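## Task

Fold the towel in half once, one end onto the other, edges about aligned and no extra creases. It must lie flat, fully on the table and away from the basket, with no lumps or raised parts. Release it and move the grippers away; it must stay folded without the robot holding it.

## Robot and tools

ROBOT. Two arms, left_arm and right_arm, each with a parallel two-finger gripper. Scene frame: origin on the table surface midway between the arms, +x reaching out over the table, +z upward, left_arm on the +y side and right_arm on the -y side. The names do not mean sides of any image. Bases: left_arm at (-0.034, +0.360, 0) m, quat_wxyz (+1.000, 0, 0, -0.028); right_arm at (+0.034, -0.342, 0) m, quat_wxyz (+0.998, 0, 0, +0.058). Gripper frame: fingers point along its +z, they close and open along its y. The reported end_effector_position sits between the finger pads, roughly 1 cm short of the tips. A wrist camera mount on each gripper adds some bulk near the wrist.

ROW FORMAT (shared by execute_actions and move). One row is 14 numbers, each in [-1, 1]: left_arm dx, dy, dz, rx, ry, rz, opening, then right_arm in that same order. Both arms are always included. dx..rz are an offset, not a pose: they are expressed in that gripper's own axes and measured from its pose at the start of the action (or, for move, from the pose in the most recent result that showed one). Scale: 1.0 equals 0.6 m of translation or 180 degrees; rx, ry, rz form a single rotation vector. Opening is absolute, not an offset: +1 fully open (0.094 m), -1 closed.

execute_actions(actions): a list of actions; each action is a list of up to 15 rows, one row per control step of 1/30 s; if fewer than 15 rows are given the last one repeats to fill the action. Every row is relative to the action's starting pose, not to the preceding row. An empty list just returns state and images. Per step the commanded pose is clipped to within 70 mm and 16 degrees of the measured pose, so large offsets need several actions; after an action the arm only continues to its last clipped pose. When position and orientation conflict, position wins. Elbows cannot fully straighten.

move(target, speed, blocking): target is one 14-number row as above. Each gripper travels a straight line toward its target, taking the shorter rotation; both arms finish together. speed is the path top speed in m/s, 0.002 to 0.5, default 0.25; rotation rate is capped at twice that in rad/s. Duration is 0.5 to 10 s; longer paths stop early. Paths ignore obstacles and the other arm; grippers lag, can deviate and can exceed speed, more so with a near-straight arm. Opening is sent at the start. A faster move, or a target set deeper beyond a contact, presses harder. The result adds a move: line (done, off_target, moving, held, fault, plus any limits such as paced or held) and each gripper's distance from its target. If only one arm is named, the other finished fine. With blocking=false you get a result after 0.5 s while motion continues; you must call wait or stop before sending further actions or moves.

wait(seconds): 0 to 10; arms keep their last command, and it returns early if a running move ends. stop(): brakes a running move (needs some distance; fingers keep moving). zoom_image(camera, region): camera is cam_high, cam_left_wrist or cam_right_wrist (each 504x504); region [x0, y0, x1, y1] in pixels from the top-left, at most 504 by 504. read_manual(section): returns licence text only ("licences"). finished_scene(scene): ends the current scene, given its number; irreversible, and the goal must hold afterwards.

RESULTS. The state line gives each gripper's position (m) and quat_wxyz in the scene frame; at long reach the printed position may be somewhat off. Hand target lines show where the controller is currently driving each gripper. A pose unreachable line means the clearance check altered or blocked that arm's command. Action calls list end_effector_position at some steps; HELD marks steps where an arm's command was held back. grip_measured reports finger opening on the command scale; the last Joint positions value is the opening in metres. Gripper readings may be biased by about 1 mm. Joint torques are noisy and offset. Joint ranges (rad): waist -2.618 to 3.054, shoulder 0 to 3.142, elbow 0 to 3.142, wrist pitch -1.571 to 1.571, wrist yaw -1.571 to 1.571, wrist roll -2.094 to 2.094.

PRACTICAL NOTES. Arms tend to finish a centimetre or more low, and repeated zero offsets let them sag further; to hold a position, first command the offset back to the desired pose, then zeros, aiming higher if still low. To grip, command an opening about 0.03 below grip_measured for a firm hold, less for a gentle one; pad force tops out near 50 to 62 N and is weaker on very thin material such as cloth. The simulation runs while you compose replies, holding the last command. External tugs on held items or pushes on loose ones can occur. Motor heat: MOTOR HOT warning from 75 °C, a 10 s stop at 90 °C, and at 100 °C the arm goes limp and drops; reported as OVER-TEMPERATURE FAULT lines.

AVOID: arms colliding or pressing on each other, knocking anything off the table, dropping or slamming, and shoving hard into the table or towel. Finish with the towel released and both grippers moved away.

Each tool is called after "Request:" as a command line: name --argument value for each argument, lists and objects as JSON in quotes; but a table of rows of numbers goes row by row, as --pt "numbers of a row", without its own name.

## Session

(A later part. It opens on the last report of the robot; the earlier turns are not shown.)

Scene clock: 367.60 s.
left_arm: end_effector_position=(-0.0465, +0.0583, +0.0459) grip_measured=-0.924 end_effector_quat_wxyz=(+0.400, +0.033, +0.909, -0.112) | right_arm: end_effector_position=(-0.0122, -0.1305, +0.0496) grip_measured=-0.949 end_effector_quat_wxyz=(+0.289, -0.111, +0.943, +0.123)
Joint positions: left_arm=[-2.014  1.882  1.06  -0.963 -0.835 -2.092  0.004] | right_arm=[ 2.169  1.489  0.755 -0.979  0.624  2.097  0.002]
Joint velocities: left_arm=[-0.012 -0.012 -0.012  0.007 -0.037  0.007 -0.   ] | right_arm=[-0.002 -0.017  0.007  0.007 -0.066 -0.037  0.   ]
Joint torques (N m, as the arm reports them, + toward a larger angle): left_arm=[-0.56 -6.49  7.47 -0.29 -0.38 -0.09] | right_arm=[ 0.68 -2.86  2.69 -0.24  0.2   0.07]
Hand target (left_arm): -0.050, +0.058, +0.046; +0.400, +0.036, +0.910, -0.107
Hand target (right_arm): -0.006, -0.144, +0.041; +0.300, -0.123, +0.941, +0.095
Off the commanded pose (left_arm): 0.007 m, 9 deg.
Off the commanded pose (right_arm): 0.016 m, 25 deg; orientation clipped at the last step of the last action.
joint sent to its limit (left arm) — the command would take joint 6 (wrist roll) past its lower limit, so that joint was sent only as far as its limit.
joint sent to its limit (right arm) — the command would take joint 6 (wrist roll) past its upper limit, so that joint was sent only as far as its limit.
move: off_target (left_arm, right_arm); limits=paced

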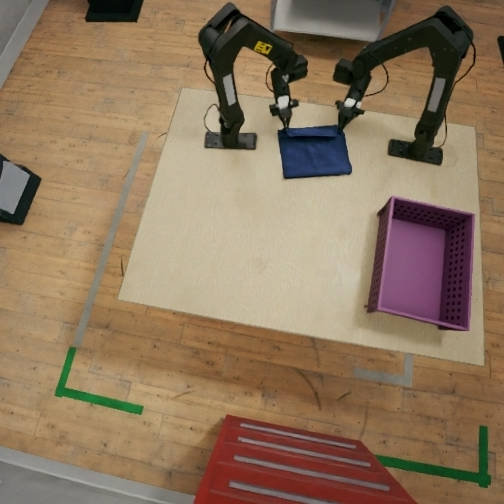

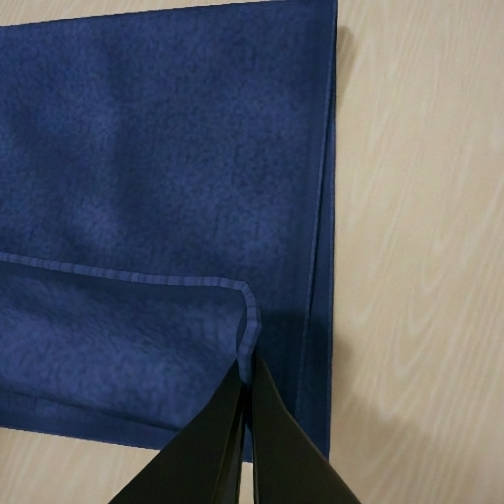

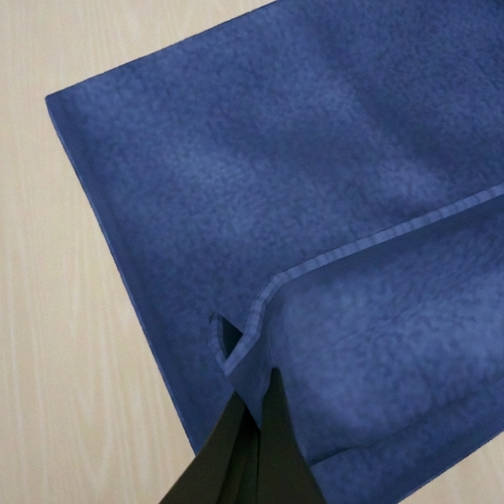

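Request:
move --target '[-0.141,-0.003,0.007,0,0,0,-1,-0.138,-0.02,-0.029,0,0,0,-1]' --speed 0.1

Request:
move --target '[0.08,0.02,0.07,0,0,0,-1,0.063,-0.02,0.088,0,0,0,-1]' --speed 0.1

Request:
execute_actions --actions '[[[0,0,0,0,0,0,-0.4,0,0,0,0,0,0,-0.4]],[[-0.03,0,-0.1,0,0,0,-0.4,-0.03,0,-0.1,0,0,0,-0.4]],[[-0.03,0.05,-0.1,0,0,0,-0.4,-0.03,-0.05,-0.1,0,0,0,-0.4]]]'

Request:
zoom_image --camera "cam_high" --region '[220,80,420,240]'

Scene clock: 381.47 s.
left_arm: end_effector_position=(+0.0076, +0.0535, +0.0994) grip_measured=-0.924 end_effector_quat_wxyz=(+0.388, +0.030, +0.914, -0.112) | right_arm: end_effector_position=(+0.0440, -0.1343, +0.0973) grip_measured=-0.949 end_effector_quat_wxyz=(+0.285, -0.115, +0.944, +0.119)
Joint positions: left_arm=[-1.824  1.661  1.048 -0.953 -0.832 -1.814  0.004] | right_arm=[ 1.93   1.211  0.755 -1.085  0.627  1.796  0.002]
Joint velocities: left_arm=[ 0.007 -0.007 -0.002  0.022 -0.007  0.022  0.001] | right_arm=[-0.012 -0.012  0.007 -0.051  0.022 -0.037  0.   ]
Joint torques (N m, as the arm reports them, + toward a larger angle): left_arm=[ 0.64 -8.12  5.28  0.13 -0.6   0.06] | right_arm=[-0.92 -3.97  7.36 -0.11  0.48 -0.03]
Hand target (left_arm): +0.014, +0.058, +0.104; +0.400, +0.032, +0.909, -0.110
Hand target (right_arm): +0.049, -0.134, +0.109; +0.290, -0.111, +0.942, +0.124
Off the commanded pose (left_arm): 0.010 m, 1 deg.
Off the commanded pose (right_arm): 0.013 m, 1 deg.
move: off_target (right_arm)

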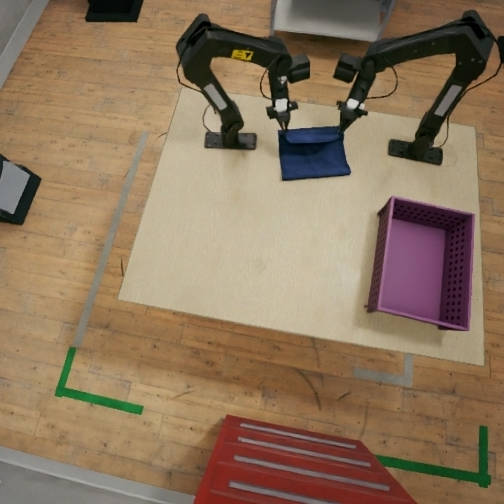

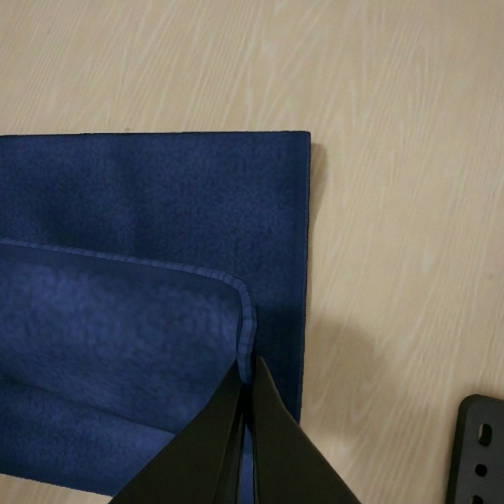

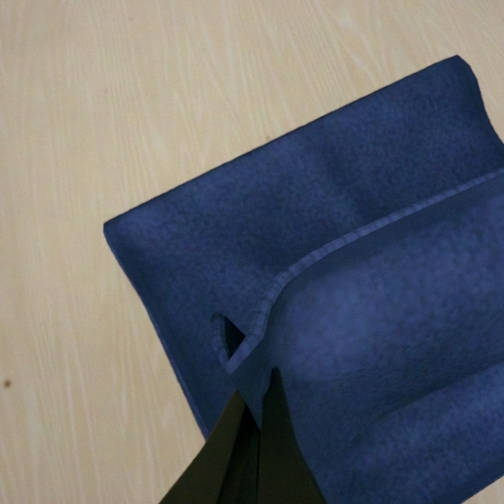

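Scene clock: 382.63 s.
left_arm: end_effector_position=(+0.0050, +0.0506, +0.0396) grip_measured=-0.924 end_effector_quat_wxyz=(+0.381, +0.024, +0.917, -0.116) | right_arm: end_effector_position=(+0.0414, -0.1298, +0.0401) grip_measured=-0.949 end_effector_quat_wxyz=(+0.278, -0.107, +0.945, +0.135)
Joint positions: left_arm=[-1.824  1.779  0.926 -0.706 -0.819 -1.825  0.004] | right_arm=[ 1.93   1.297  0.568 -0.778  0.625  1.802  0.002]
Joint velocities: left_arm=[ 0.017 -0.002  0.012 -0.007 -0.022 -0.007  0.001] | right_arm=[-0.012  0.012 -0.002  0.007  0.007  0.007  0.001]
Joint torques (N m, as the arm reports them, + toward a larger angle): left_arm=[-0.88 -5.89  4.38  0.3  -0.54 -0.08] | right_arm=[ 0.37 -1.38  3.39  0.31  0.35  0.03]
Hand target (left_arm): +0.005, +0.054, +0.035; +0.388, +0.030, +0.914, -0.112
Hand target (right_arm): +0.044, -0.137, +0.032; +0.285, -0.115, +0.944, +0.119
Off the commanded pose (left_arm): 0.006 m, 1 deg.
Off the commanded pose (right_arm): 0.011 m, 2 deg.
move: off_target (right_arm)

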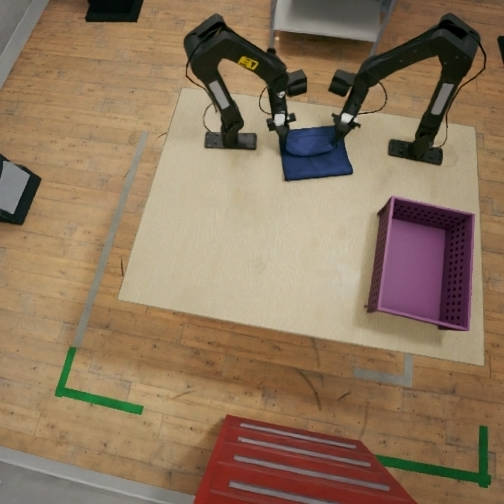

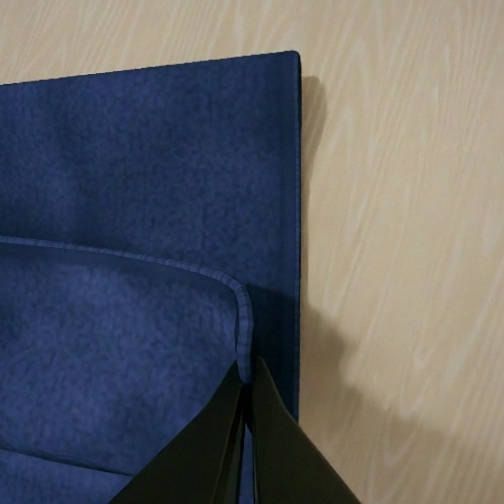

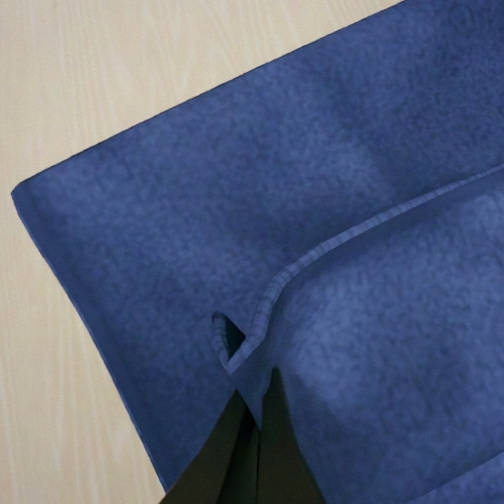

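Scene clock: 384.13 s.
left_arm: end_effector_position=(-0.0471, +0.1044, +0.1258) grip_measured=-0.403 end_effector_quat_wxyz=(+0.350, +0.044, +0.928, -0.120) | right_arm: end_effector_position=(+0.0208, -0.1825, +0.1326) grip_measured=-0.403 end_effector_quat_wxyz=(+0.267, -0.123, +0.948, +0.120)
Joint positions: left_arm=[-2.063  1.54   1.067 -1.258 -0.745 -2.088  0.028] | right_arm=[ 2.192  1.107  0.848 -1.436  0.582  2.088  0.028]
Joint velocities: left_arm=[-0.012  0.007 -0.012 -0.037  0.007 -0.007 -0.001] | right_arm=[-0.037 -0.012  0.012 -0.198 -0.051 -0.037  0.001]
Joint torques (N m, as the arm reports them, + toward a larger angle): left_arm=[-0.46 -6.05  8.71 -0.24 -0.47 -0.07] | right_arm=[ 1.07 -3.22  7.37 -0.12  0.31  0.06]
Hand target (left_arm): -0.046, +0.106, +0.135; +0.354, +0.042, +0.926, -0.122
Hand target (right_arm): +0.021, -0.186, +0.142; +0.259, -0.121, +0.950, +0.126
Off the commanded pose (left_arm): 0.009 m, 3 deg.
Off the commanded pose (right_arm): 0.011 m, 2 deg.
joint sent to its limit (left arm) — the command would take joint 6 (wrist roll) past its lower limit, so that joint was sent only as far as its limit.
joint sent to its limit (right arm) — the command would take joint 6 (wrist roll) past its upper limit, so that joint was sent only as far as its limit.
Step readings (end_effector_position; steps 1 to 15: 1st action; 16 to 30: 2nd action; 31 to 45: 3rd action):
0: left_arm (+0.0050, +0.0506, +0.0396) | right_arm (+0.0414, -0.1298, +0.0401)
1: left_arm (+0.0048, +0.0507, +0.0394) | right_arm (+0.0414, -0.1298, +0.0401)
2: left_arm (+0.0045, +0.0508, +0.0391) | right_arm (+0.0413, -0.1299, +0.0400)
4: left_arm (+0.0040, +0.0509, +0.0386) | right_arm (+0.0412, -0.1299, +0.0399)
8: left_arm (+0.0036, +0.0510, +0.0381) | right_arm (+0.0411, -0.1300, +0.0399)
15: left_arm (+0.0034, +0.0511, +0.0379) | right_arm (+0.0411, -0.1300, +0.0399)
16: left_arm (+0.0012, +0.0526, +0.0407) | right_arm (+0.0402, -0.1315, +0.0430)
17: left_arm (-0.0028, +0.0559, +0.0464) | right_arm (+0.0381, -0.1334, +0.0500)
19: left_arm (-0.0159, +0.0556, +0.0637) | right_arm (+0.0293, -0.1292, +0.0688)
23: left_arm (-0.0294, +0.0511, +0.0851) | right_arm (+0.0197, -0.1281, +0.0892)
30: left_arm (-0.0248, +0.0629, +0.0862) | right_arm (+0.0263, -0.1431, +0.0895)
31: left_arm (-0.0264, +0.0657, +0.0886) | right_arm (+0.0261, -0.1462, +0.0921)
32: left_arm (-0.0304, +0.0720, +0.0936) | right_arm (+0.0243, -0.1516, +0.0975)
34: left_arm (-0.0422, +0.0824, +0.1079) | right_arm (+0.0187, -0.1585, +0.1126)
38: left_arm (-0.0512, +0.0942, +0.1251) | right_arm (+0.0137, -0.1679, +0.1311)
45: end_effector_position above

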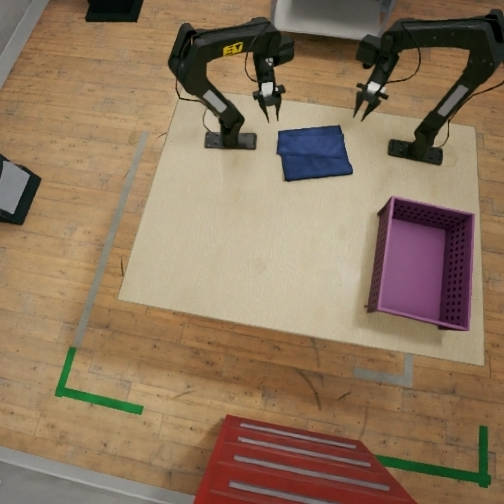

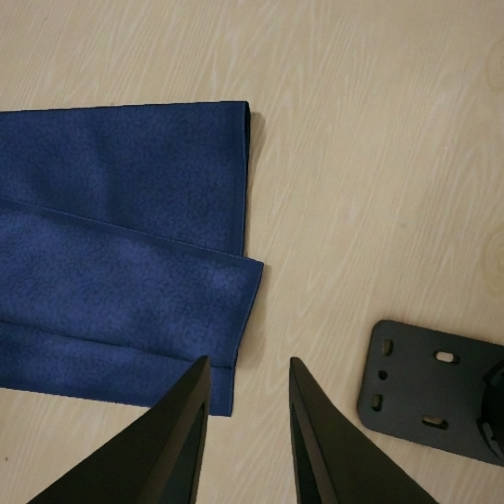

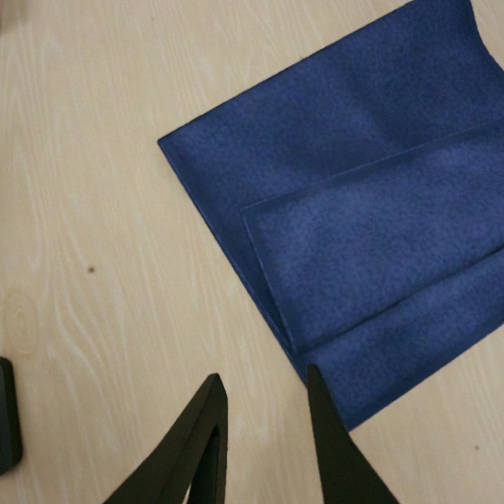

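Region (220, 80, 420, 240) of cam_high's 504x504 image, scaled by 2.520, with more detail than that image has; it fills the top 403 rows of this view, and the rest is white.

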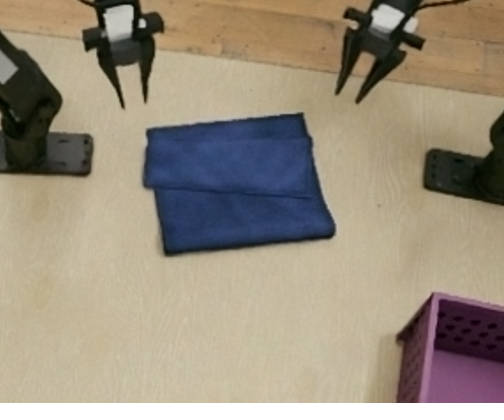

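Request:
move --target '[-0.047,0.01,0.169,-0.078,0.228,-0.029,0.2,-0.005,0.014,0.133,0.078,0.173,0.08,0.2]'

Scene clock: 396.57 s.
left_arm: end_effector_position=(+0.0352, +0.0901, +0.0628) grip_measured=+0.197 end_effector_quat_wxyz=(+0.001, -0.004, +1.000, +0.006) | right_arm: end_effector_position=(+0.0590, -0.1506, +0.0732) grip_measured=+0.197 end_effector_quat_wxyz=(+0.011, -0.001, +1.000, +0.007)
Joint positions: left_arm=[-1.271  1.643  1.119 -1.057 -0.004 -1.336  0.056] | right_arm=[ 1.338  1.268  0.832 -1.119  0.019  1.452  0.056]
Joint velocities: left_arm=[-0.002  0.017 -0.002  0.022 -0.007  0.037  0.   ] | right_arm=[-0.017 -0.022 -0.012 -0.022 -0.022 -0.051 -0.001]
Joint torques (N m, as the arm reports them, + toward a larger angle): left_arm=[ 0.47 -5.68  9.39  0.05  0.    0.1 ] | right_arm=[-0.8  -1.79  5.46  0.26 -0.02 -0.01]
Hand target (left_arm): +0.038, +0.088, +0.066; +0.001, -0.003, +1.000, +0.007
Hand target (right_arm): +0.061, -0.150, +0.070; +0.008, +0.001, +1.000, +0.001
Off the commanded pose (left_arm): 0.010 m, 1 deg.
Off the commanded pose (right_arm): 0.004 m, 2 deg.
move: done

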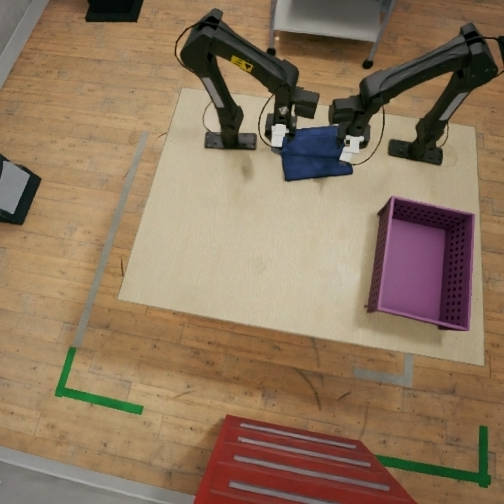

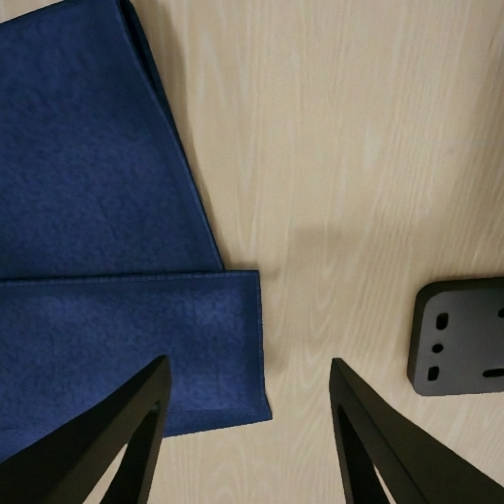

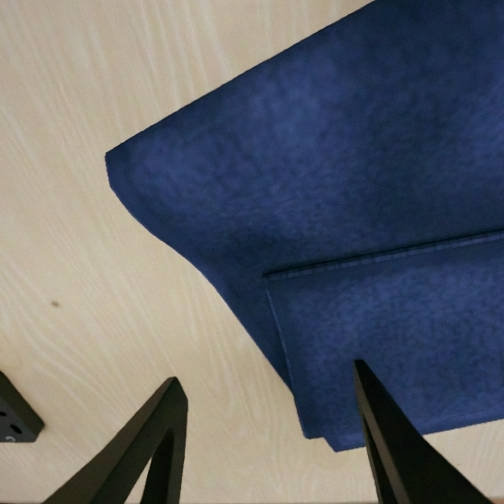

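Request:
execute_actions --actions '[[[0.015,-0.05,0,0,0,0,-0.3,0.015,0.03,0.02,0,0,0,-0.3]],[[0,0,0.09,0,0,0,-0.3,0,0,0.09,0,0,0,-0.3]],[[0,0,0.02,0,0,0,-1,0,0,0.02,0,0,0,-1]],[[0,0,0.01,0,0,0,-1,0,0,0.01,0,0,0,-1]],[[0,0,-0.1,0,0,0,-1,0,0,-0.1,0,0,0,-1]]]'

Scene clock: 406.13 s.
left_arm: end_effector_position=(+0.0240, +0.0601, +0.0752) grip_measured=-0.957 end_effector_quat_wxyz=(-0.006, -0.002, +1.000, -0.012) | right_arm: end_effector_position=(+0.0598, -0.1402, +0.0754) grip_measured=-0.978 end_effector_quat_wxyz=(+0.013, -0.002, +0.999, +0.037)
Joint positions: left_arm=[-1.318  1.701  1.234 -1.082  0.017 -1.378  0.002] | right_arm=[ 1.338  1.248  0.825 -1.072  0.017  1.451  0.001]
Joint velocities: left_arm=[ 0.002 -0.002 -0.022 -0.125  0.037 -0.007 -0.001] | right_arm=[-0.032 -0.007 -0.027 -0.183 -0.051  0.051  0.   ]
Joint torques (N m, as the arm reports them, + toward a larger angle): left_arm=[ 0.46 -7.06  9.31  0.16  0.    0.04] | right_arm=[ 0.38 -3.82  7.18  0.19  0.04  0.08]
Hand target (left_arm): +0.026, +0.062, +0.080; -0.006, -0.002, +1.000, -0.007
Hand target (right_arm): +0.059, -0.141, +0.084; +0.013, -0.002, +0.999, +0.039
Off the commanded pose (left_arm): 0.006 m, 1 deg.
Off the commanded pose (right_arm): 0.009 m, 0 deg.
Step readings (end_effector_position; steps 1 to 15: 1st action; 16 to 30: 2nd action; 31 to 45: 3rd action; 46 to 60: 4th action; 61 to 75: 5th action):
0: left_arm (+0.0349, +0.0902, +0.0628) | right_arm (+0.0587, -0.1506, +0.0732)
1: left_arm (+0.0342, +0.0892, +0.0633) | right_arm (+0.0587, -0.1506, +0.0732) HELD right_arm
2: left_arm (+0.0327, +0.0846, +0.0637) | right_arm (+0.0587, -0.1506, +0.0732) HELD right_arm
4: left_arm (+0.0291, +0.0713, +0.0624) | right_arm (+0.0587, -0.1506, +0.0732) HELD right_arm
8: left_arm (+0.0257, +0.0654, +0.0591) | right_arm (+0.0587, -0.1506, +0.0732) HELD right_arm
15: left_arm (+0.0257, +0.0654, +0.0591) | right_arm (+0.0587, -0.1506, +0.0732) HELD right_arm
16: left_arm (+0.0257, +0.0650, +0.0545) | right_arm (+0.0587, -0.1501, +0.0732)
17: left_arm (+0.0259, +0.0644, +0.0473) | right_arm (+0.0588, -0.1490, +0.0722)
19: left_arm (+0.0238, +0.0736, +0.0272) | right_arm (+0.0589, -0.1483, +0.0650)
23: left_arm (+0.0242, +0.0671, +0.0217) | right_arm (+0.0577, -0.1592, +0.0393)
30: left_arm (+0.0242, +0.0665, +0.0207) | right_arm (+0.0585, -0.1520, +0.0262)
31: left_arm (+0.0241, +0.0661, +0.0207) | right_arm (+0.0587, -0.1502, +0.0260)
32: left_arm (+0.0242, +0.0629, +0.0207) | right_arm (+0.0589, -0.1484, +0.0255)
34: left_arm (+0.0244, +0.0605, +0.0207) | right_arm (+0.0591, -0.1470, +0.0244)
38: left_arm (+0.0244, +0.0606, +0.0207) | right_arm (+0.0593, -0.1453, +0.0238)
45: left_arm (+0.0244, +0.0606, +0.0207) | right_arm (+0.0595, -0.1434, +0.0239)
46: left_arm (+0.0244, +0.0606, +0.0207) | right_arm (+0.0596, -0.1428, +0.0239)
47: left_arm (+0.0244, +0.0606, +0.0207) | right_arm (+0.0597, -0.1419, +0.0240)
49: left_arm (+0.0244, +0.0606, +0.0207) | right_arm (+0.0599, -0.1399, +0.0241)
53: left_arm (+0.0244, +0.0606, +0.0207) | right_arm (+0.0601, -0.1381, +0.0242)
60: left_arm (+0.0244, +0.0606, +0.0207) | right_arm (+0.0602, -0.1373, +0.0243)
61: left_arm (+0.0242, +0.0612, +0.0254) | right_arm (+0.0600, -0.1385, +0.0280)
62: left_arm (+0.0238, +0.0623, +0.0326) | right_arm (+0.0598, -0.1399, +0.0356)
64: left_arm (+0.0248, +0.0569, +0.0520) | right_arm (+0.0608, -0.1320, +0.0560)
66: left_arm (+0.0261, +0.0504, +0.0682) | right_arm (+0.0616, -0.1250, +0.0717) HELD left_arm right_arm
68: left_arm (+0.0264, +0.0487, +0.0754) | right_arm (+0.0616, -0.1249, +0.0770) HELD left_arm right_arm
75: end_effector_position above
HELD left_arm: steps 66 to 70.
HELD right_arm: steps 1 to 15 and 66 to 69.
pose unreachable (left arm): on one or more control steps of this call, first in action 4 (counted from 0), this arm could not follow its commanded pose, so it was not sent that pose on those steps. It may still have moved: this result reports where it is.
cause: the commanded pose would bring a part of the arm too close to another arm (this arm's wrist (the part past joint 4) and the other arm's wrist (the part past joint 4)).
pose unreachable (right arm): on one or more control steps of this call, first in action 0 (counted from 0), this arm could not follow its commanded pose, so it was not sent that pose on those steps. It may still have moved: this result reports where it is.
cause: the commanded pose would bring a part of the arm too close to another arm (this arm's wrist (the part past joint 4) and the other arm's wrist (the part past joint 4)).

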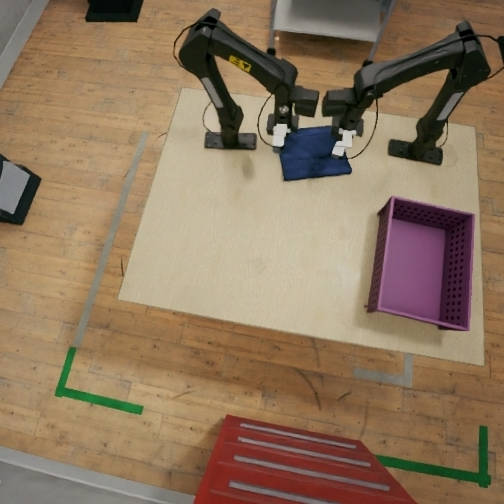

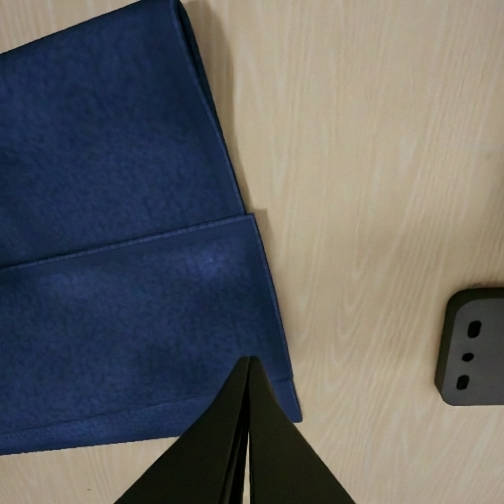

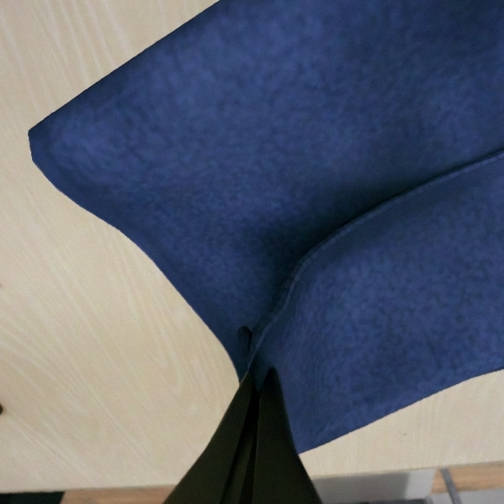

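Request:
execute_actions --actions '[[[0,0,0,0.09,0,0,-1,-0.04,0,0,0,0,0,-0.3]],[[0,0,0,0.03,0,0,-1,0,0.025,0.02,0,0,0,-0.3]],[[0,0,0,0,0,0,-1,0,0,0.09,0,0,0,-0.3]],[[0,0,0,0,0,0,-1,0,0,0.03,0,0,0,-1]],[[0,0,0,0,0,0,-1,0,0,0.01,0,0,0,-1]],[[0,0,0,0,0,0,-1,0,0,-0.1,0,0,0,-1]]]'

Scene clock: 418.17 s.
left_arm: end_effector_position=(+0.0174, +0.0652, +0.0682) grip_measured=-0.957 end_effector_quat_wxyz=(-0.014, -0.005, +0.986, -0.167) | right_arm: end_effector_position=(+0.0847, -0.1211, +0.0733) grip_measured=-0.978 end_effector_quat_wxyz=(+0.017, +0.004, +0.997, +0.069)
Joint positions: left_arm=[-1.287  1.419  0.87  -0.7    0.1   -1.37   0.002] | right_arm=[ 1.227  1.281  0.832 -0.981  0.002  1.351  0.001]
Joint velocities: left_arm=[-0.007  0.012  0.017 -0.051  0.007 -0.037 -0.   ] | right_arm=[-0.002 -0.002 -0.007 -0.095 -0.037 -0.066 -0.001]
Joint torques (N m, as the arm reports them, + toward a larger angle): left_arm=[-0.06 -4.82  7.49  0.81  0.09 -0.04] | right_arm=[ 0.09 -4.09  6.77  0.3   0.01  0.03]
Hand target (left_arm): +0.017, +0.065, +0.068; -0.014, -0.005, +0.986, -0.167
Hand target (right_arm): +0.084, -0.124, +0.079; +0.017, +0.004, +0.998, +0.067
Off the commanded pose (left_arm): 0.000 m, 0 deg.
Off the commanded pose (right_arm): 0.007 m, 0 deg.
Step readings (end_effector_position; steps 1 to 15: 1st action; 16 to 30: 2nd action; 31 to 45: 3rd action; 46 to 60: 4th action; 61 to 75: 5th action; 76 to 90: 6th action):
0: left_arm (+0.0234, +0.0634, +0.0751) | right_arm (+0.0593, -0.1445, +0.0751)
1: left_arm (+0.0234, +0.0611, +0.0733) | right_arm (+0.0609, -0.1444, +0.0751)
2: left_arm (+0.0224, +0.0629, +0.0701) | right_arm (+0.0667, -0.1445, +0.0751)
4: left_arm (+0.0194, +0.0797, +0.0675) | right_arm (+0.0771, -0.1449, +0.0752)
8: left_arm (+0.0189, +0.0816, +0.0700) | right_arm (+0.0808, -0.1444, +0.0753)
15: left_arm (+0.0208, +0.0640, +0.0728) | right_arm (+0.0810, -0.1438, +0.0754)
16: left_arm (+0.0206, +0.0625, +0.0724) | right_arm (+0.0811, -0.1432, +0.0745)
17: left_arm (+0.0201, +0.0629, +0.0714) | right_arm (+0.0816, -0.1412, +0.0727)
19: left_arm (+0.0180, +0.0689, +0.0684) | right_arm (+0.0823, -0.1381, +0.0679)
23: left_arm (+0.0169, +0.0704, +0.0665) | right_arm (+0.0832, -0.1341, +0.0650)
30: left_arm (+0.0174, +0.0653, +0.0682) | right_arm (+0.0837, -0.1318, +0.0652)
31: left_arm (+0.0175, +0.0653, +0.0682) | right_arm (+0.0841, -0.1303, +0.0614)
32: left_arm (+0.0175, +0.0653, +0.0682) | right_arm (+0.0844, -0.1289, +0.0538)
34: left_arm (+0.0175, +0.0653, +0.0682) | right_arm (+0.0825, -0.1370, +0.0346)
38: left_arm (+0.0175, +0.0653, +0.0682) | right_arm (+0.0817, -0.1404, +0.0190)
45: left_arm (+0.0175, +0.0653, +0.0682) | right_arm (+0.0842, -0.1297, +0.0196)
46: left_arm (+0.0175, +0.0653, +0.0682) | right_arm (+0.0845, -0.1282, +0.0194)
47: left_arm (+0.0174, +0.0652, +0.0682) | right_arm (+0.0850, -0.1246, +0.0193)
49: left_arm (+0.0174, +0.0652, +0.0682) | right_arm (+0.0860, -0.1176, +0.0201)
53: left_arm (+0.0174, +0.0652, +0.0682) | right_arm (+0.0862, -0.1168, +0.0202)
60: left_arm (+0.0174, +0.0652, +0.0682) | right_arm (+0.0862, -0.1168, +0.0202)
61: left_arm (+0.0174, +0.0652, +0.0682) | right_arm (+0.0860, -0.1167, +0.0203)
62: left_arm (+0.0174, +0.0652, +0.0682) | right_arm (+0.0860, -0.1166, +0.0203)
64: left_arm (+0.0174, +0.0652, +0.0682) | right_arm (+0.0859, -0.1166, +0.0203)
68: left_arm (+0.0174, +0.0652, +0.0682) | right_arm (+0.0859, -0.1166, +0.0203)
75: left_arm (+0.0174, +0.0652, +0.0682) | right_arm (+0.0859, -0.1166, +0.0203)
76: left_arm (+0.0174, +0.0652, +0.0682) | right_arm (+0.0855, -0.1178, +0.0242)
77: left_arm (+0.0174, +0.0652, +0.0682) | right_arm (+0.0851, -0.1195, +0.0319)
79: left_arm (+0.0174, +0.0652, +0.0682) | right_arm (+0.0864, -0.1139, +0.0525)
83: left_arm (+0.0174, +0.0652, +0.0682) | right_arm (+0.0878, -0.1078, +0.0750)
90: end_effector_position above

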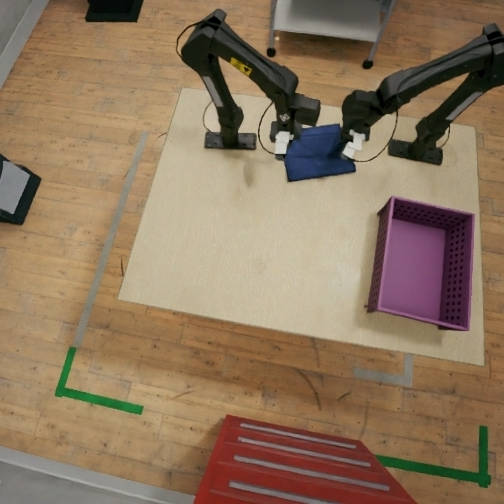

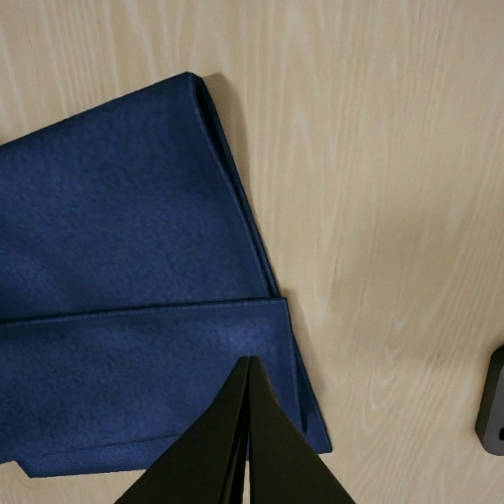

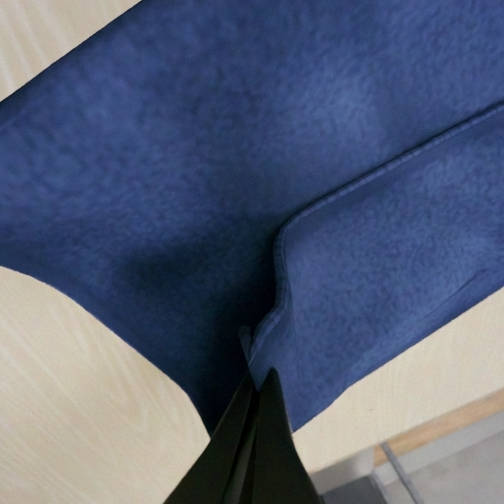

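Request:
execute_actions --actions '[[[0,0,0,0,0,0,-1,0.035,-0.015,0.02,0.04,0,0,0.1]],[[0,0,0,0,0,0,-1,0,0,0.09,0,0,0,0.1]],[[0,0,0,0,0,0,-1,0,0,0.03,0,0,0,-1]],[[0,0,0,0,0,0,-1,0,0,0.01,0,0,0,-1]],[[0,0,0,0,0,0,-1,0,0,-0.1,0,0,0,-1]]]'

Scene clock: 426.67 s.
left_arm: end_effector_position=(+0.0171, +0.0652, +0.0682) grip_measured=-0.957 end_effector_quat_wxyz=(-0.015, -0.005, +0.986, -0.167) | right_arm: end_effector_position=(+0.0645, -0.1085, +0.0746) grip_measured=-0.959 end_effector_quat_wxyz=(+0.014, +0.004, +0.997, +0.073)
Joint positions: left_arm=[-1.287  1.419  0.87  -0.7    0.101 -1.37   0.002] | right_arm=[ 1.328  1.31   0.857 -0.97   0.01   1.452  0.002]
Joint velocities: left_arm=[-0.012 -0.002 -0.007 -0.007 -0.022 -0.022  0.001] | right_arm=[ 0.007  0.022 -0.017 -0.081 -0.051 -0.037 -0.   ]
Joint torques (N m, as the arm reports them, + toward a larger angle): left_arm=[ 0.   -4.78  7.49  0.78  0.1  -0.01] | right_arm=[ 0.2  -4.28  6.78  0.33 -0.01  0.06]
Hand target (left_arm): +0.017, +0.065, +0.068; -0.015, -0.005, +0.986, -0.167
Hand target (right_arm): +0.064, -0.111, +0.081; +0.014, +0.004, +0.997, +0.070
Off the commanded pose (left_arm): 0.000 m, 0 deg.
Off the commanded pose (right_arm): 0.007 m, 0 deg.
Step readings (end_effector_position; steps 1 to 15: 1st action; 16 to 30: 2nd action; 31 to 45: 3rd action; 46 to 60: 4th action; 61 to 75: 5th action):
0: left_arm (+0.0174, +0.0652, +0.0682) | right_arm (+0.0839, -0.1249, +0.0728)
1: left_arm (+0.0174, +0.0652, +0.0682) | right_arm (+0.0825, -0.1254, +0.0716)
2: left_arm (+0.0174, +0.0652, +0.0682) | right_arm (+0.0774, -0.1253, +0.0691)
4: left_arm (+0.0174, +0.0652, +0.0682) | right_arm (+0.0668, -0.1263, +0.0620)
8: left_arm (+0.0174, +0.0652, +0.0682) | right_arm (+0.0629, -0.1288, +0.0568)
15: left_arm (+0.0174, +0.0652, +0.0682) | right_arm (+0.0627, -0.1299, +0.0567)
16: left_arm (+0.0174, +0.0652, +0.0682) | right_arm (+0.0628, -0.1289, +0.0528)
17: left_arm (+0.0174, +0.0652, +0.0682) | right_arm (+0.0630, -0.1280, +0.0451)
19: left_arm (+0.0174, +0.0652, +0.0682) | right_arm (+0.0618, -0.1372, +0.0263)
23: left_arm (+0.0173, +0.0652, +0.0682) | right_arm (+0.0624, -0.1311, +0.0190)
30: left_arm (+0.0173, +0.0652, +0.0682) | right_arm (+0.0634, -0.1231, +0.0194)
31: left_arm (+0.0173, +0.0652, +0.0682) | right_arm (+0.0636, -0.1212, +0.0195)
32: left_arm (+0.0173, +0.0652, +0.0682) | right_arm (+0.0639, -0.1164, +0.0199)
34: left_arm (+0.0173, +0.0652, +0.0682) | right_arm (+0.0647, -0.1080, +0.0208)
38: left_arm (+0.0173, +0.0652, +0.0682) | right_arm (+0.0649, -0.1064, +0.0210)
45: left_arm (+0.0173, +0.0652, +0.0682) | right_arm (+0.0649, -0.1064, +0.0210)
46: left_arm (+0.0173, +0.0652, +0.0682) | right_arm (+0.0649, -0.1062, +0.0211)
47: left_arm (+0.0173, +0.0652, +0.0682) | right_arm (+0.0649, -0.1058, +0.0211)
49: left_arm (+0.0173, +0.0652, +0.0682) | right_arm (+0.0650, -0.1052, +0.0212)
53: left_arm (+0.0172, +0.0652, +0.0682) | right_arm (+0.0651, -0.1043, +0.0213)
60: left_arm (+0.0172, +0.0652, +0.0682) | right_arm (+0.0652, -0.1037, +0.0214)
61: left_arm (+0.0172, +0.0652, +0.0682) | right_arm (+0.0650, -0.1048, +0.0254)
62: left_arm (+0.0172, +0.0652, +0.0682) | right_arm (+0.0648, -0.1066, +0.0329)
64: left_arm (+0.0171, +0.0652, +0.0682) | right_arm (+0.0654, -0.1016, +0.0536)
68: left_arm (+0.0171, +0.0652, +0.0682) | right_arm (+0.0662, -0.0954, +0.0764)
75: end_effector_position above

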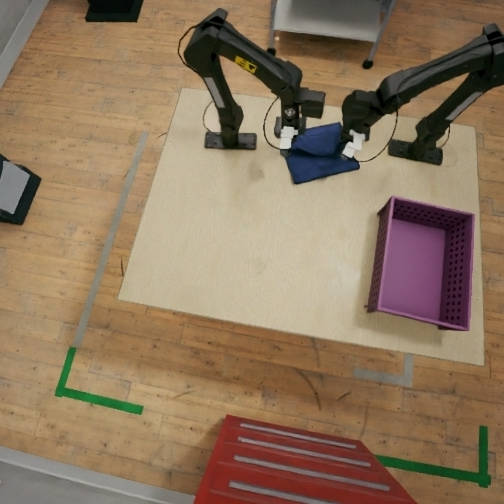

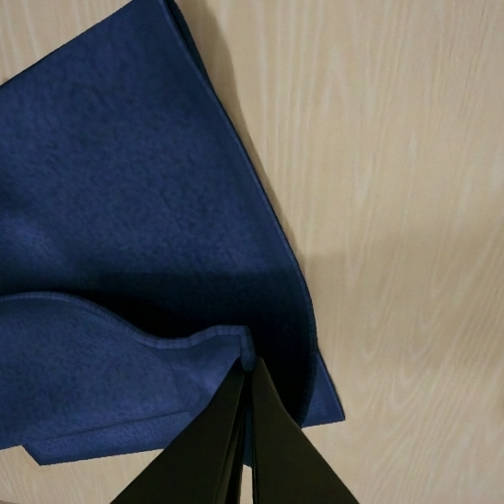

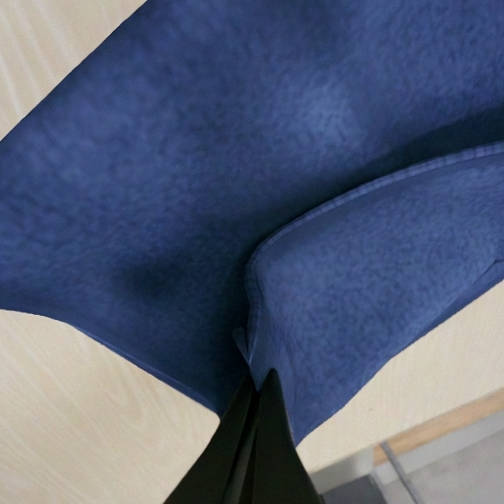

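Request:
move --target '[-0.29,-0.025,-0.28,0,-0.15,0,-1,-0.233,0.038,-0.25,-0.04,-0.15,0,-1]' --speed 0.15

Scene clock: 438.30 s.
left_arm: end_effector_position=(+0.1904, +0.1044, +0.2190) grip_measured=-0.957 end_effector_quat_wxyz=(+0.204, -0.044, +0.964, -0.167) | right_arm: end_effector_position=(+0.1951, -0.1019, +0.2187) grip_measured=-0.959 end_effector_quat_wxyz=(+0.234, +0.013, +0.964, +0.128)
Joint positions: left_arm=[-0.873  1.386  1.368 -1.038 -0.145 -0.982  0.002] | right_arm=[ 1.065  1.261  1.283 -1.161  0.336  1.135  0.002]
Joint velocities: left_arm=[ 0.007  0.002  0.002 -0.051  0.007  0.081  0.   ] | right_arm=[ 0.002 -0.002 -0.022  0.022 -0.066 -0.007 -0.   ]
Joint torques (N m, as the arm reports them, + toward a larger angle): left_arm=[ 0.56 -4.16 10.41  0.98 -0.21  0.1 ] | right_arm=[-0.73 -4.53  7.64  0.8   0.34 -0.04]
Hand target (left_arm): +0.196, +0.107, +0.224; +0.214, -0.045, +0.963, -0.160
Hand target (right_arm): +0.200, -0.107, +0.231; +0.248, +0.020, +0.959, +0.133
Off the commanded pose (left_arm): 0.010 m, 2 deg.
Off the commanded pose (right_arm): 0.014 m, 2 deg.
move: off_target (right_arm)

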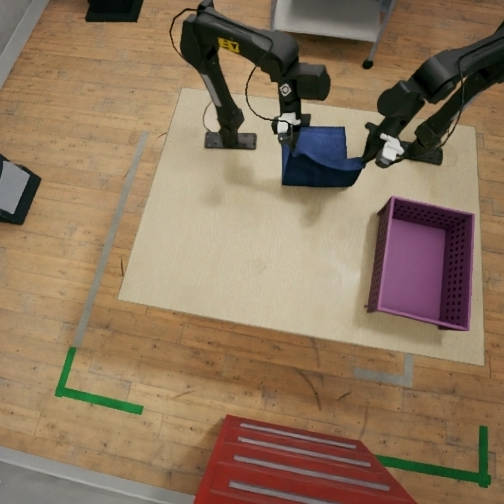

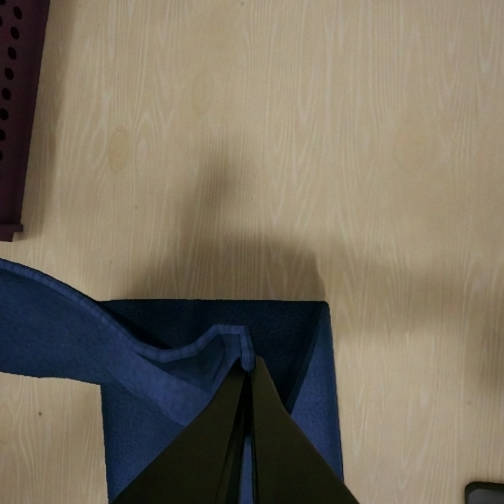

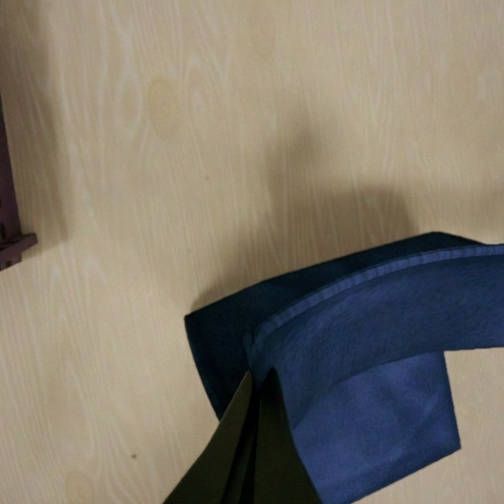

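Request:
move --target '[0.395,0.074,0.107,0,-0.13,0,-1,0.378,-0.078,0.09,0,-0.13,0,-1]' --speed 0.15

Request:
zoom_image --camera "cam_high" --region '[220,80,420,240]'

Scene clock: 455.97 s.
left_arm: end_effector_position=(-0.0028, +0.0878, +0.0591) grip_measured=-0.957 end_effector_quat_wxyz=(+0.364, -0.056, +0.914, -0.169) | right_arm: end_effector_position=(+0.0169, -0.1128, +0.0657) grip_measured=-0.959 end_effector_quat_wxyz=(+0.328, -0.059, +0.934, +0.126)
Joint positions: left_arm=[-1.905  1.604  0.811 -0.795 -0.826 -2.091  0.002] | right_arm=[ 2.053  1.506  0.803 -1.012  0.705  2.096  0.002]
Joint velocities: left_arm=[ 0.022  0.007  0.007 -0.007  0.051  0.007 -0.   ] | right_arm=[ 0.012 -0.002 -0.002 -0.007 -0.037  0.066 -0.001]
Joint torques (N m, as the arm reports them, + toward a larger angle): left_arm=[-0.42 -4.72  6.83 -0.03 -0.72 -0.06] | right_arm=[ 0.8  -3.05  3.42  0.    0.38  0.05]
Hand target (left_arm): +0.001, +0.089, +0.064; +0.382, -0.052, +0.907, -0.168
Hand target (right_arm): +0.018, -0.118, +0.059; +0.335, -0.067, +0.933, +0.116
Off the commanded pose (left_arm): 0.004 m, 5 deg.
Off the commanded pose (right_arm): 0.007 m, 16 deg.
joint sent to its limit (left arm) — the command would take joint 6 (wrist roll) past its lower limit, so that joint was sent only as far as its limit.
joint sent to its limit (right arm) — the command would take joint 6 (wrist roll) past its upper limit, so that joint was sent only as far as its limit.
move: off_target (left_arm, right_arm)

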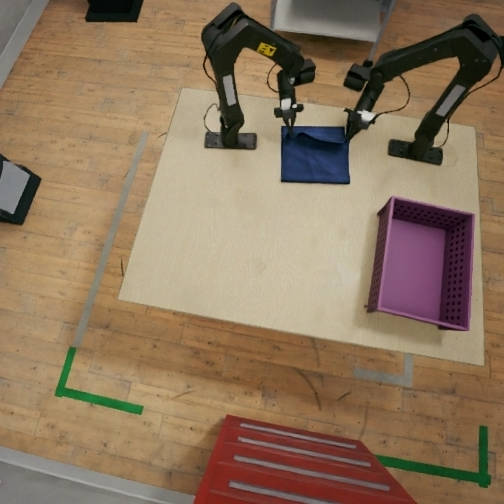

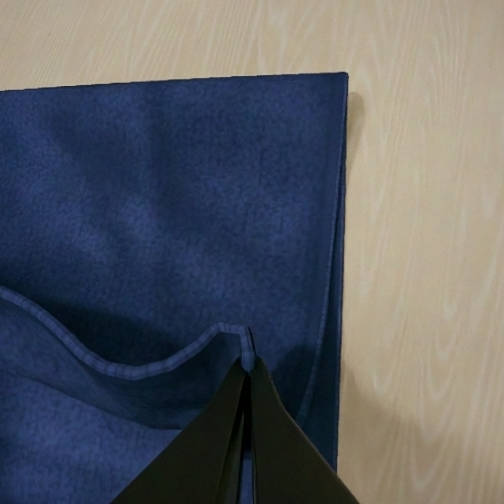

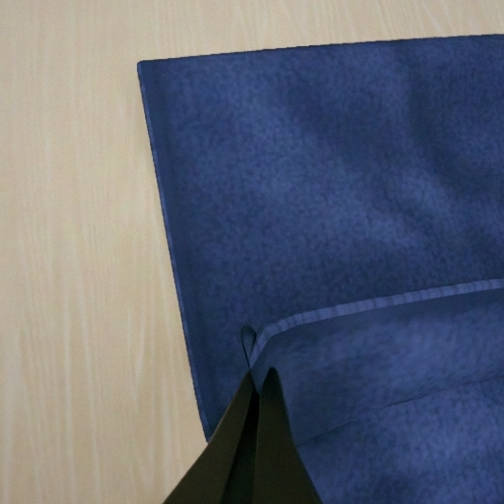

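Region (220, 80, 420, 240) of cam_high's 504x504 image, scaled by 2.520, with more detail than that image has; it fills the top 403 rows of this view, and the rest is white.

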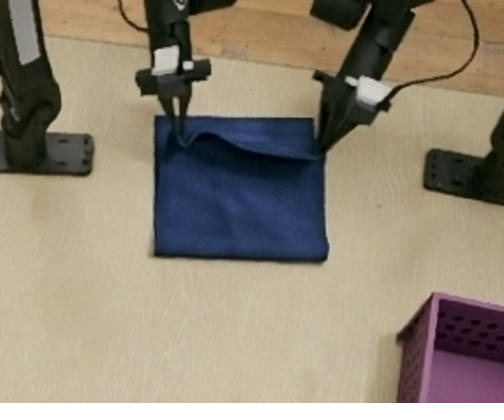

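Request:
execute_actions --actions '[[[0.03,0,-0.03,0,0,0,-1,0,-0.01,0,0,0,0,-1]],[[0,0,0,0,0,0,-0.4,0,0,0,0,0,0,-0.4]],[[0,0,-0.1,0,0,0,-0.4,0,0,-0.1,0,0,0,-0.4]],[[-0.03,0.07,-0.07,0,0,0,-0.4,-0.03,-0.07,-0.07,0,0,0,-0.4]]]'

Request:
zoom_image --camera "cam_high" --region '[220,80,420,240]'

Scene clock: 462.43 s.
left_arm: end_effector_position=(-0.0663, +0.1551, +0.1111) grip_measured=-0.403 end_effector_quat_wxyz=(+0.247, +0.072, +0.952, -0.166) | right_arm: end_effector_position=(-0.0081, -0.1752, +0.1312) grip_measured=-0.403 end_effector_quat_wxyz=(+0.255, -0.149, +0.951, +0.094)
Joint positions: left_arm=[-2.188  1.234  0.836 -1.178 -0.605 -2.096  0.028] | right_arm=[ 2.246  1.237  0.934 -1.438  0.527  2.097  0.028]
Joint velocities: left_arm=[ 0.002 -0.007  0.012 -0.11   0.066 -0.022 -0.   ] | right_arm=[-0.022  0.002  0.002 -0.11   0.007 -0.007 -0.   ]
Joint torques (N m, as the arm reports them, + toward a larger angle): left_arm=[-0.77 -3.65  8.27  0.01 -0.45 -0.05] | right_arm=[ 0.73 -3.13  7.84 -0.24  0.28  0.08]
Hand target (left_arm): -0.065, +0.159, +0.116; +0.251, +0.076, +0.951, -0.163
Hand target (right_arm): -0.012, -0.175, +0.141; +0.247, -0.151, +0.952, +0.101
Off the commanded pose (left_arm): 0.008 m, 7 deg.
Off the commanded pose (right_arm): 0.011 m, 6 deg.
joint sent to its limit (left arm) — the command would take joint 6 (wrist roll) past its lower limit, so that joint was sent only as far as its limit.
joint sent to its limit (right arm) — the command would take joint 6 (wrist roll) past its upper limit, so that joint was sent only as far as its limit.
Step readings (end_effector_position; steps 1 to 15: 1st action; 16 to 30: 2nd action; 31 to 45: 3rd action; 46 to 60: 4th action):
0: left_arm (-0.0027, +0.0878, +0.0592) | right_arm (+0.0169, -0.1128, +0.0657)
1: left_arm (-0.0046, +0.0879, +0.0587) | right_arm (+0.0168, -0.1128, +0.0656)
2: left_arm (-0.0095, +0.0882, +0.0578) | right_arm (+0.0167, -0.1129, +0.0655)
4: left_arm (-0.0205, +0.0884, +0.0558) | right_arm (+0.0166, -0.1130, +0.0653)
8: left_arm (-0.0264, +0.0893, +0.0537) | right_arm (+0.0164, -0.1132, +0.0652)
15: left_arm (-0.0269, +0.0900, +0.0528) | right_arm (+0.0163, -0.1133, +0.0650)
16: left_arm (-0.0271, +0.0901, +0.0527) | right_arm (+0.0163, -0.1133, +0.0650)
17: left_arm (-0.0274, +0.0903, +0.0523) | right_arm (+0.0163, -0.1133, +0.0650)
19: left_arm (-0.0278, +0.0905, +0.0519) | right_arm (+0.0162, -0.1133, +0.0649)
23: left_arm (-0.0282, +0.0907, +0.0514) | right_arm (+0.0162, -0.1134, +0.0649)
30: left_arm (-0.0284, +0.0908, +0.0512) | right_arm (+0.0162, -0.1134, +0.0649)
31: left_arm (-0.0313, +0.0922, +0.0533) | right_arm (+0.0136, -0.1151, +0.0673)
32: left_arm (-0.0377, +0.0957, +0.0576) | right_arm (+0.0074, -0.1175, +0.0726)
34: left_arm (-0.0548, +0.0975, +0.0716) | right_arm (-0.0095, -0.1166, +0.0871)
38: left_arm (-0.0683, +0.0966, +0.0889) | right_arm (-0.0220, -0.1170, +0.1034)
45: left_arm (-0.0652, +0.1059, +0.0873) | right_arm (-0.0172, -0.1274, +0.1030)
46: left_arm (-0.0659, +0.1086, +0.0883) | right_arm (-0.0176, -0.1299, +0.1050)
47: left_arm (-0.0671, +0.1164, +0.0904) | right_arm (-0.0183, -0.1357, +0.1092)
49: left_arm (-0.0688, +0.1316, +0.1015) | right_arm (-0.0190, -0.1470, +0.1224)
53: left_arm (-0.0691, +0.1454, +0.1134) | right_arm (-0.0125, -0.1649, +0.1320)
60: end_effector_position above

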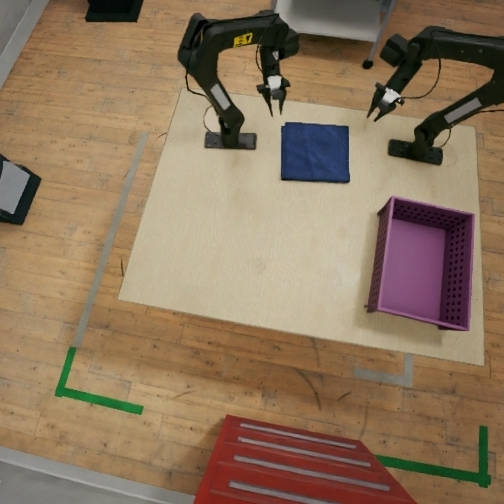

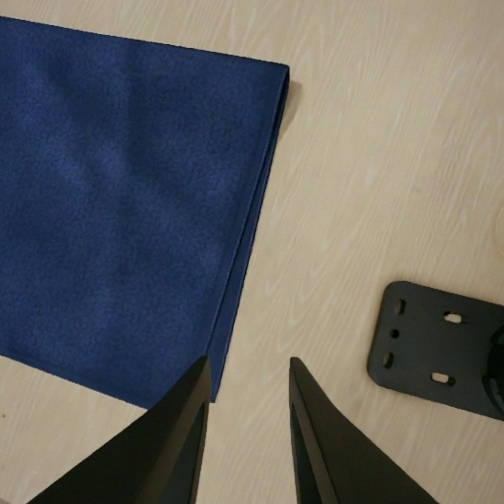

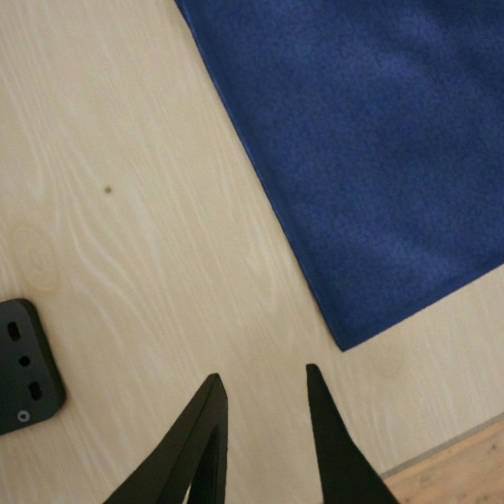

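Region (220, 80, 420, 240) of cam_high's 504x504 image, scaled by 2.520, with more detail than that image has; it fills the top 403 rows of this view, and the rest is white.

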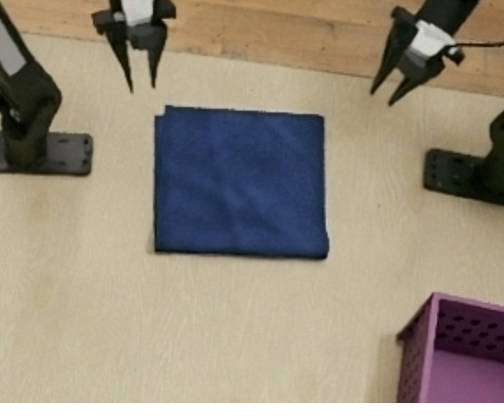

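Request:
finished_scene --scene 2

The scene is finished: the task was done.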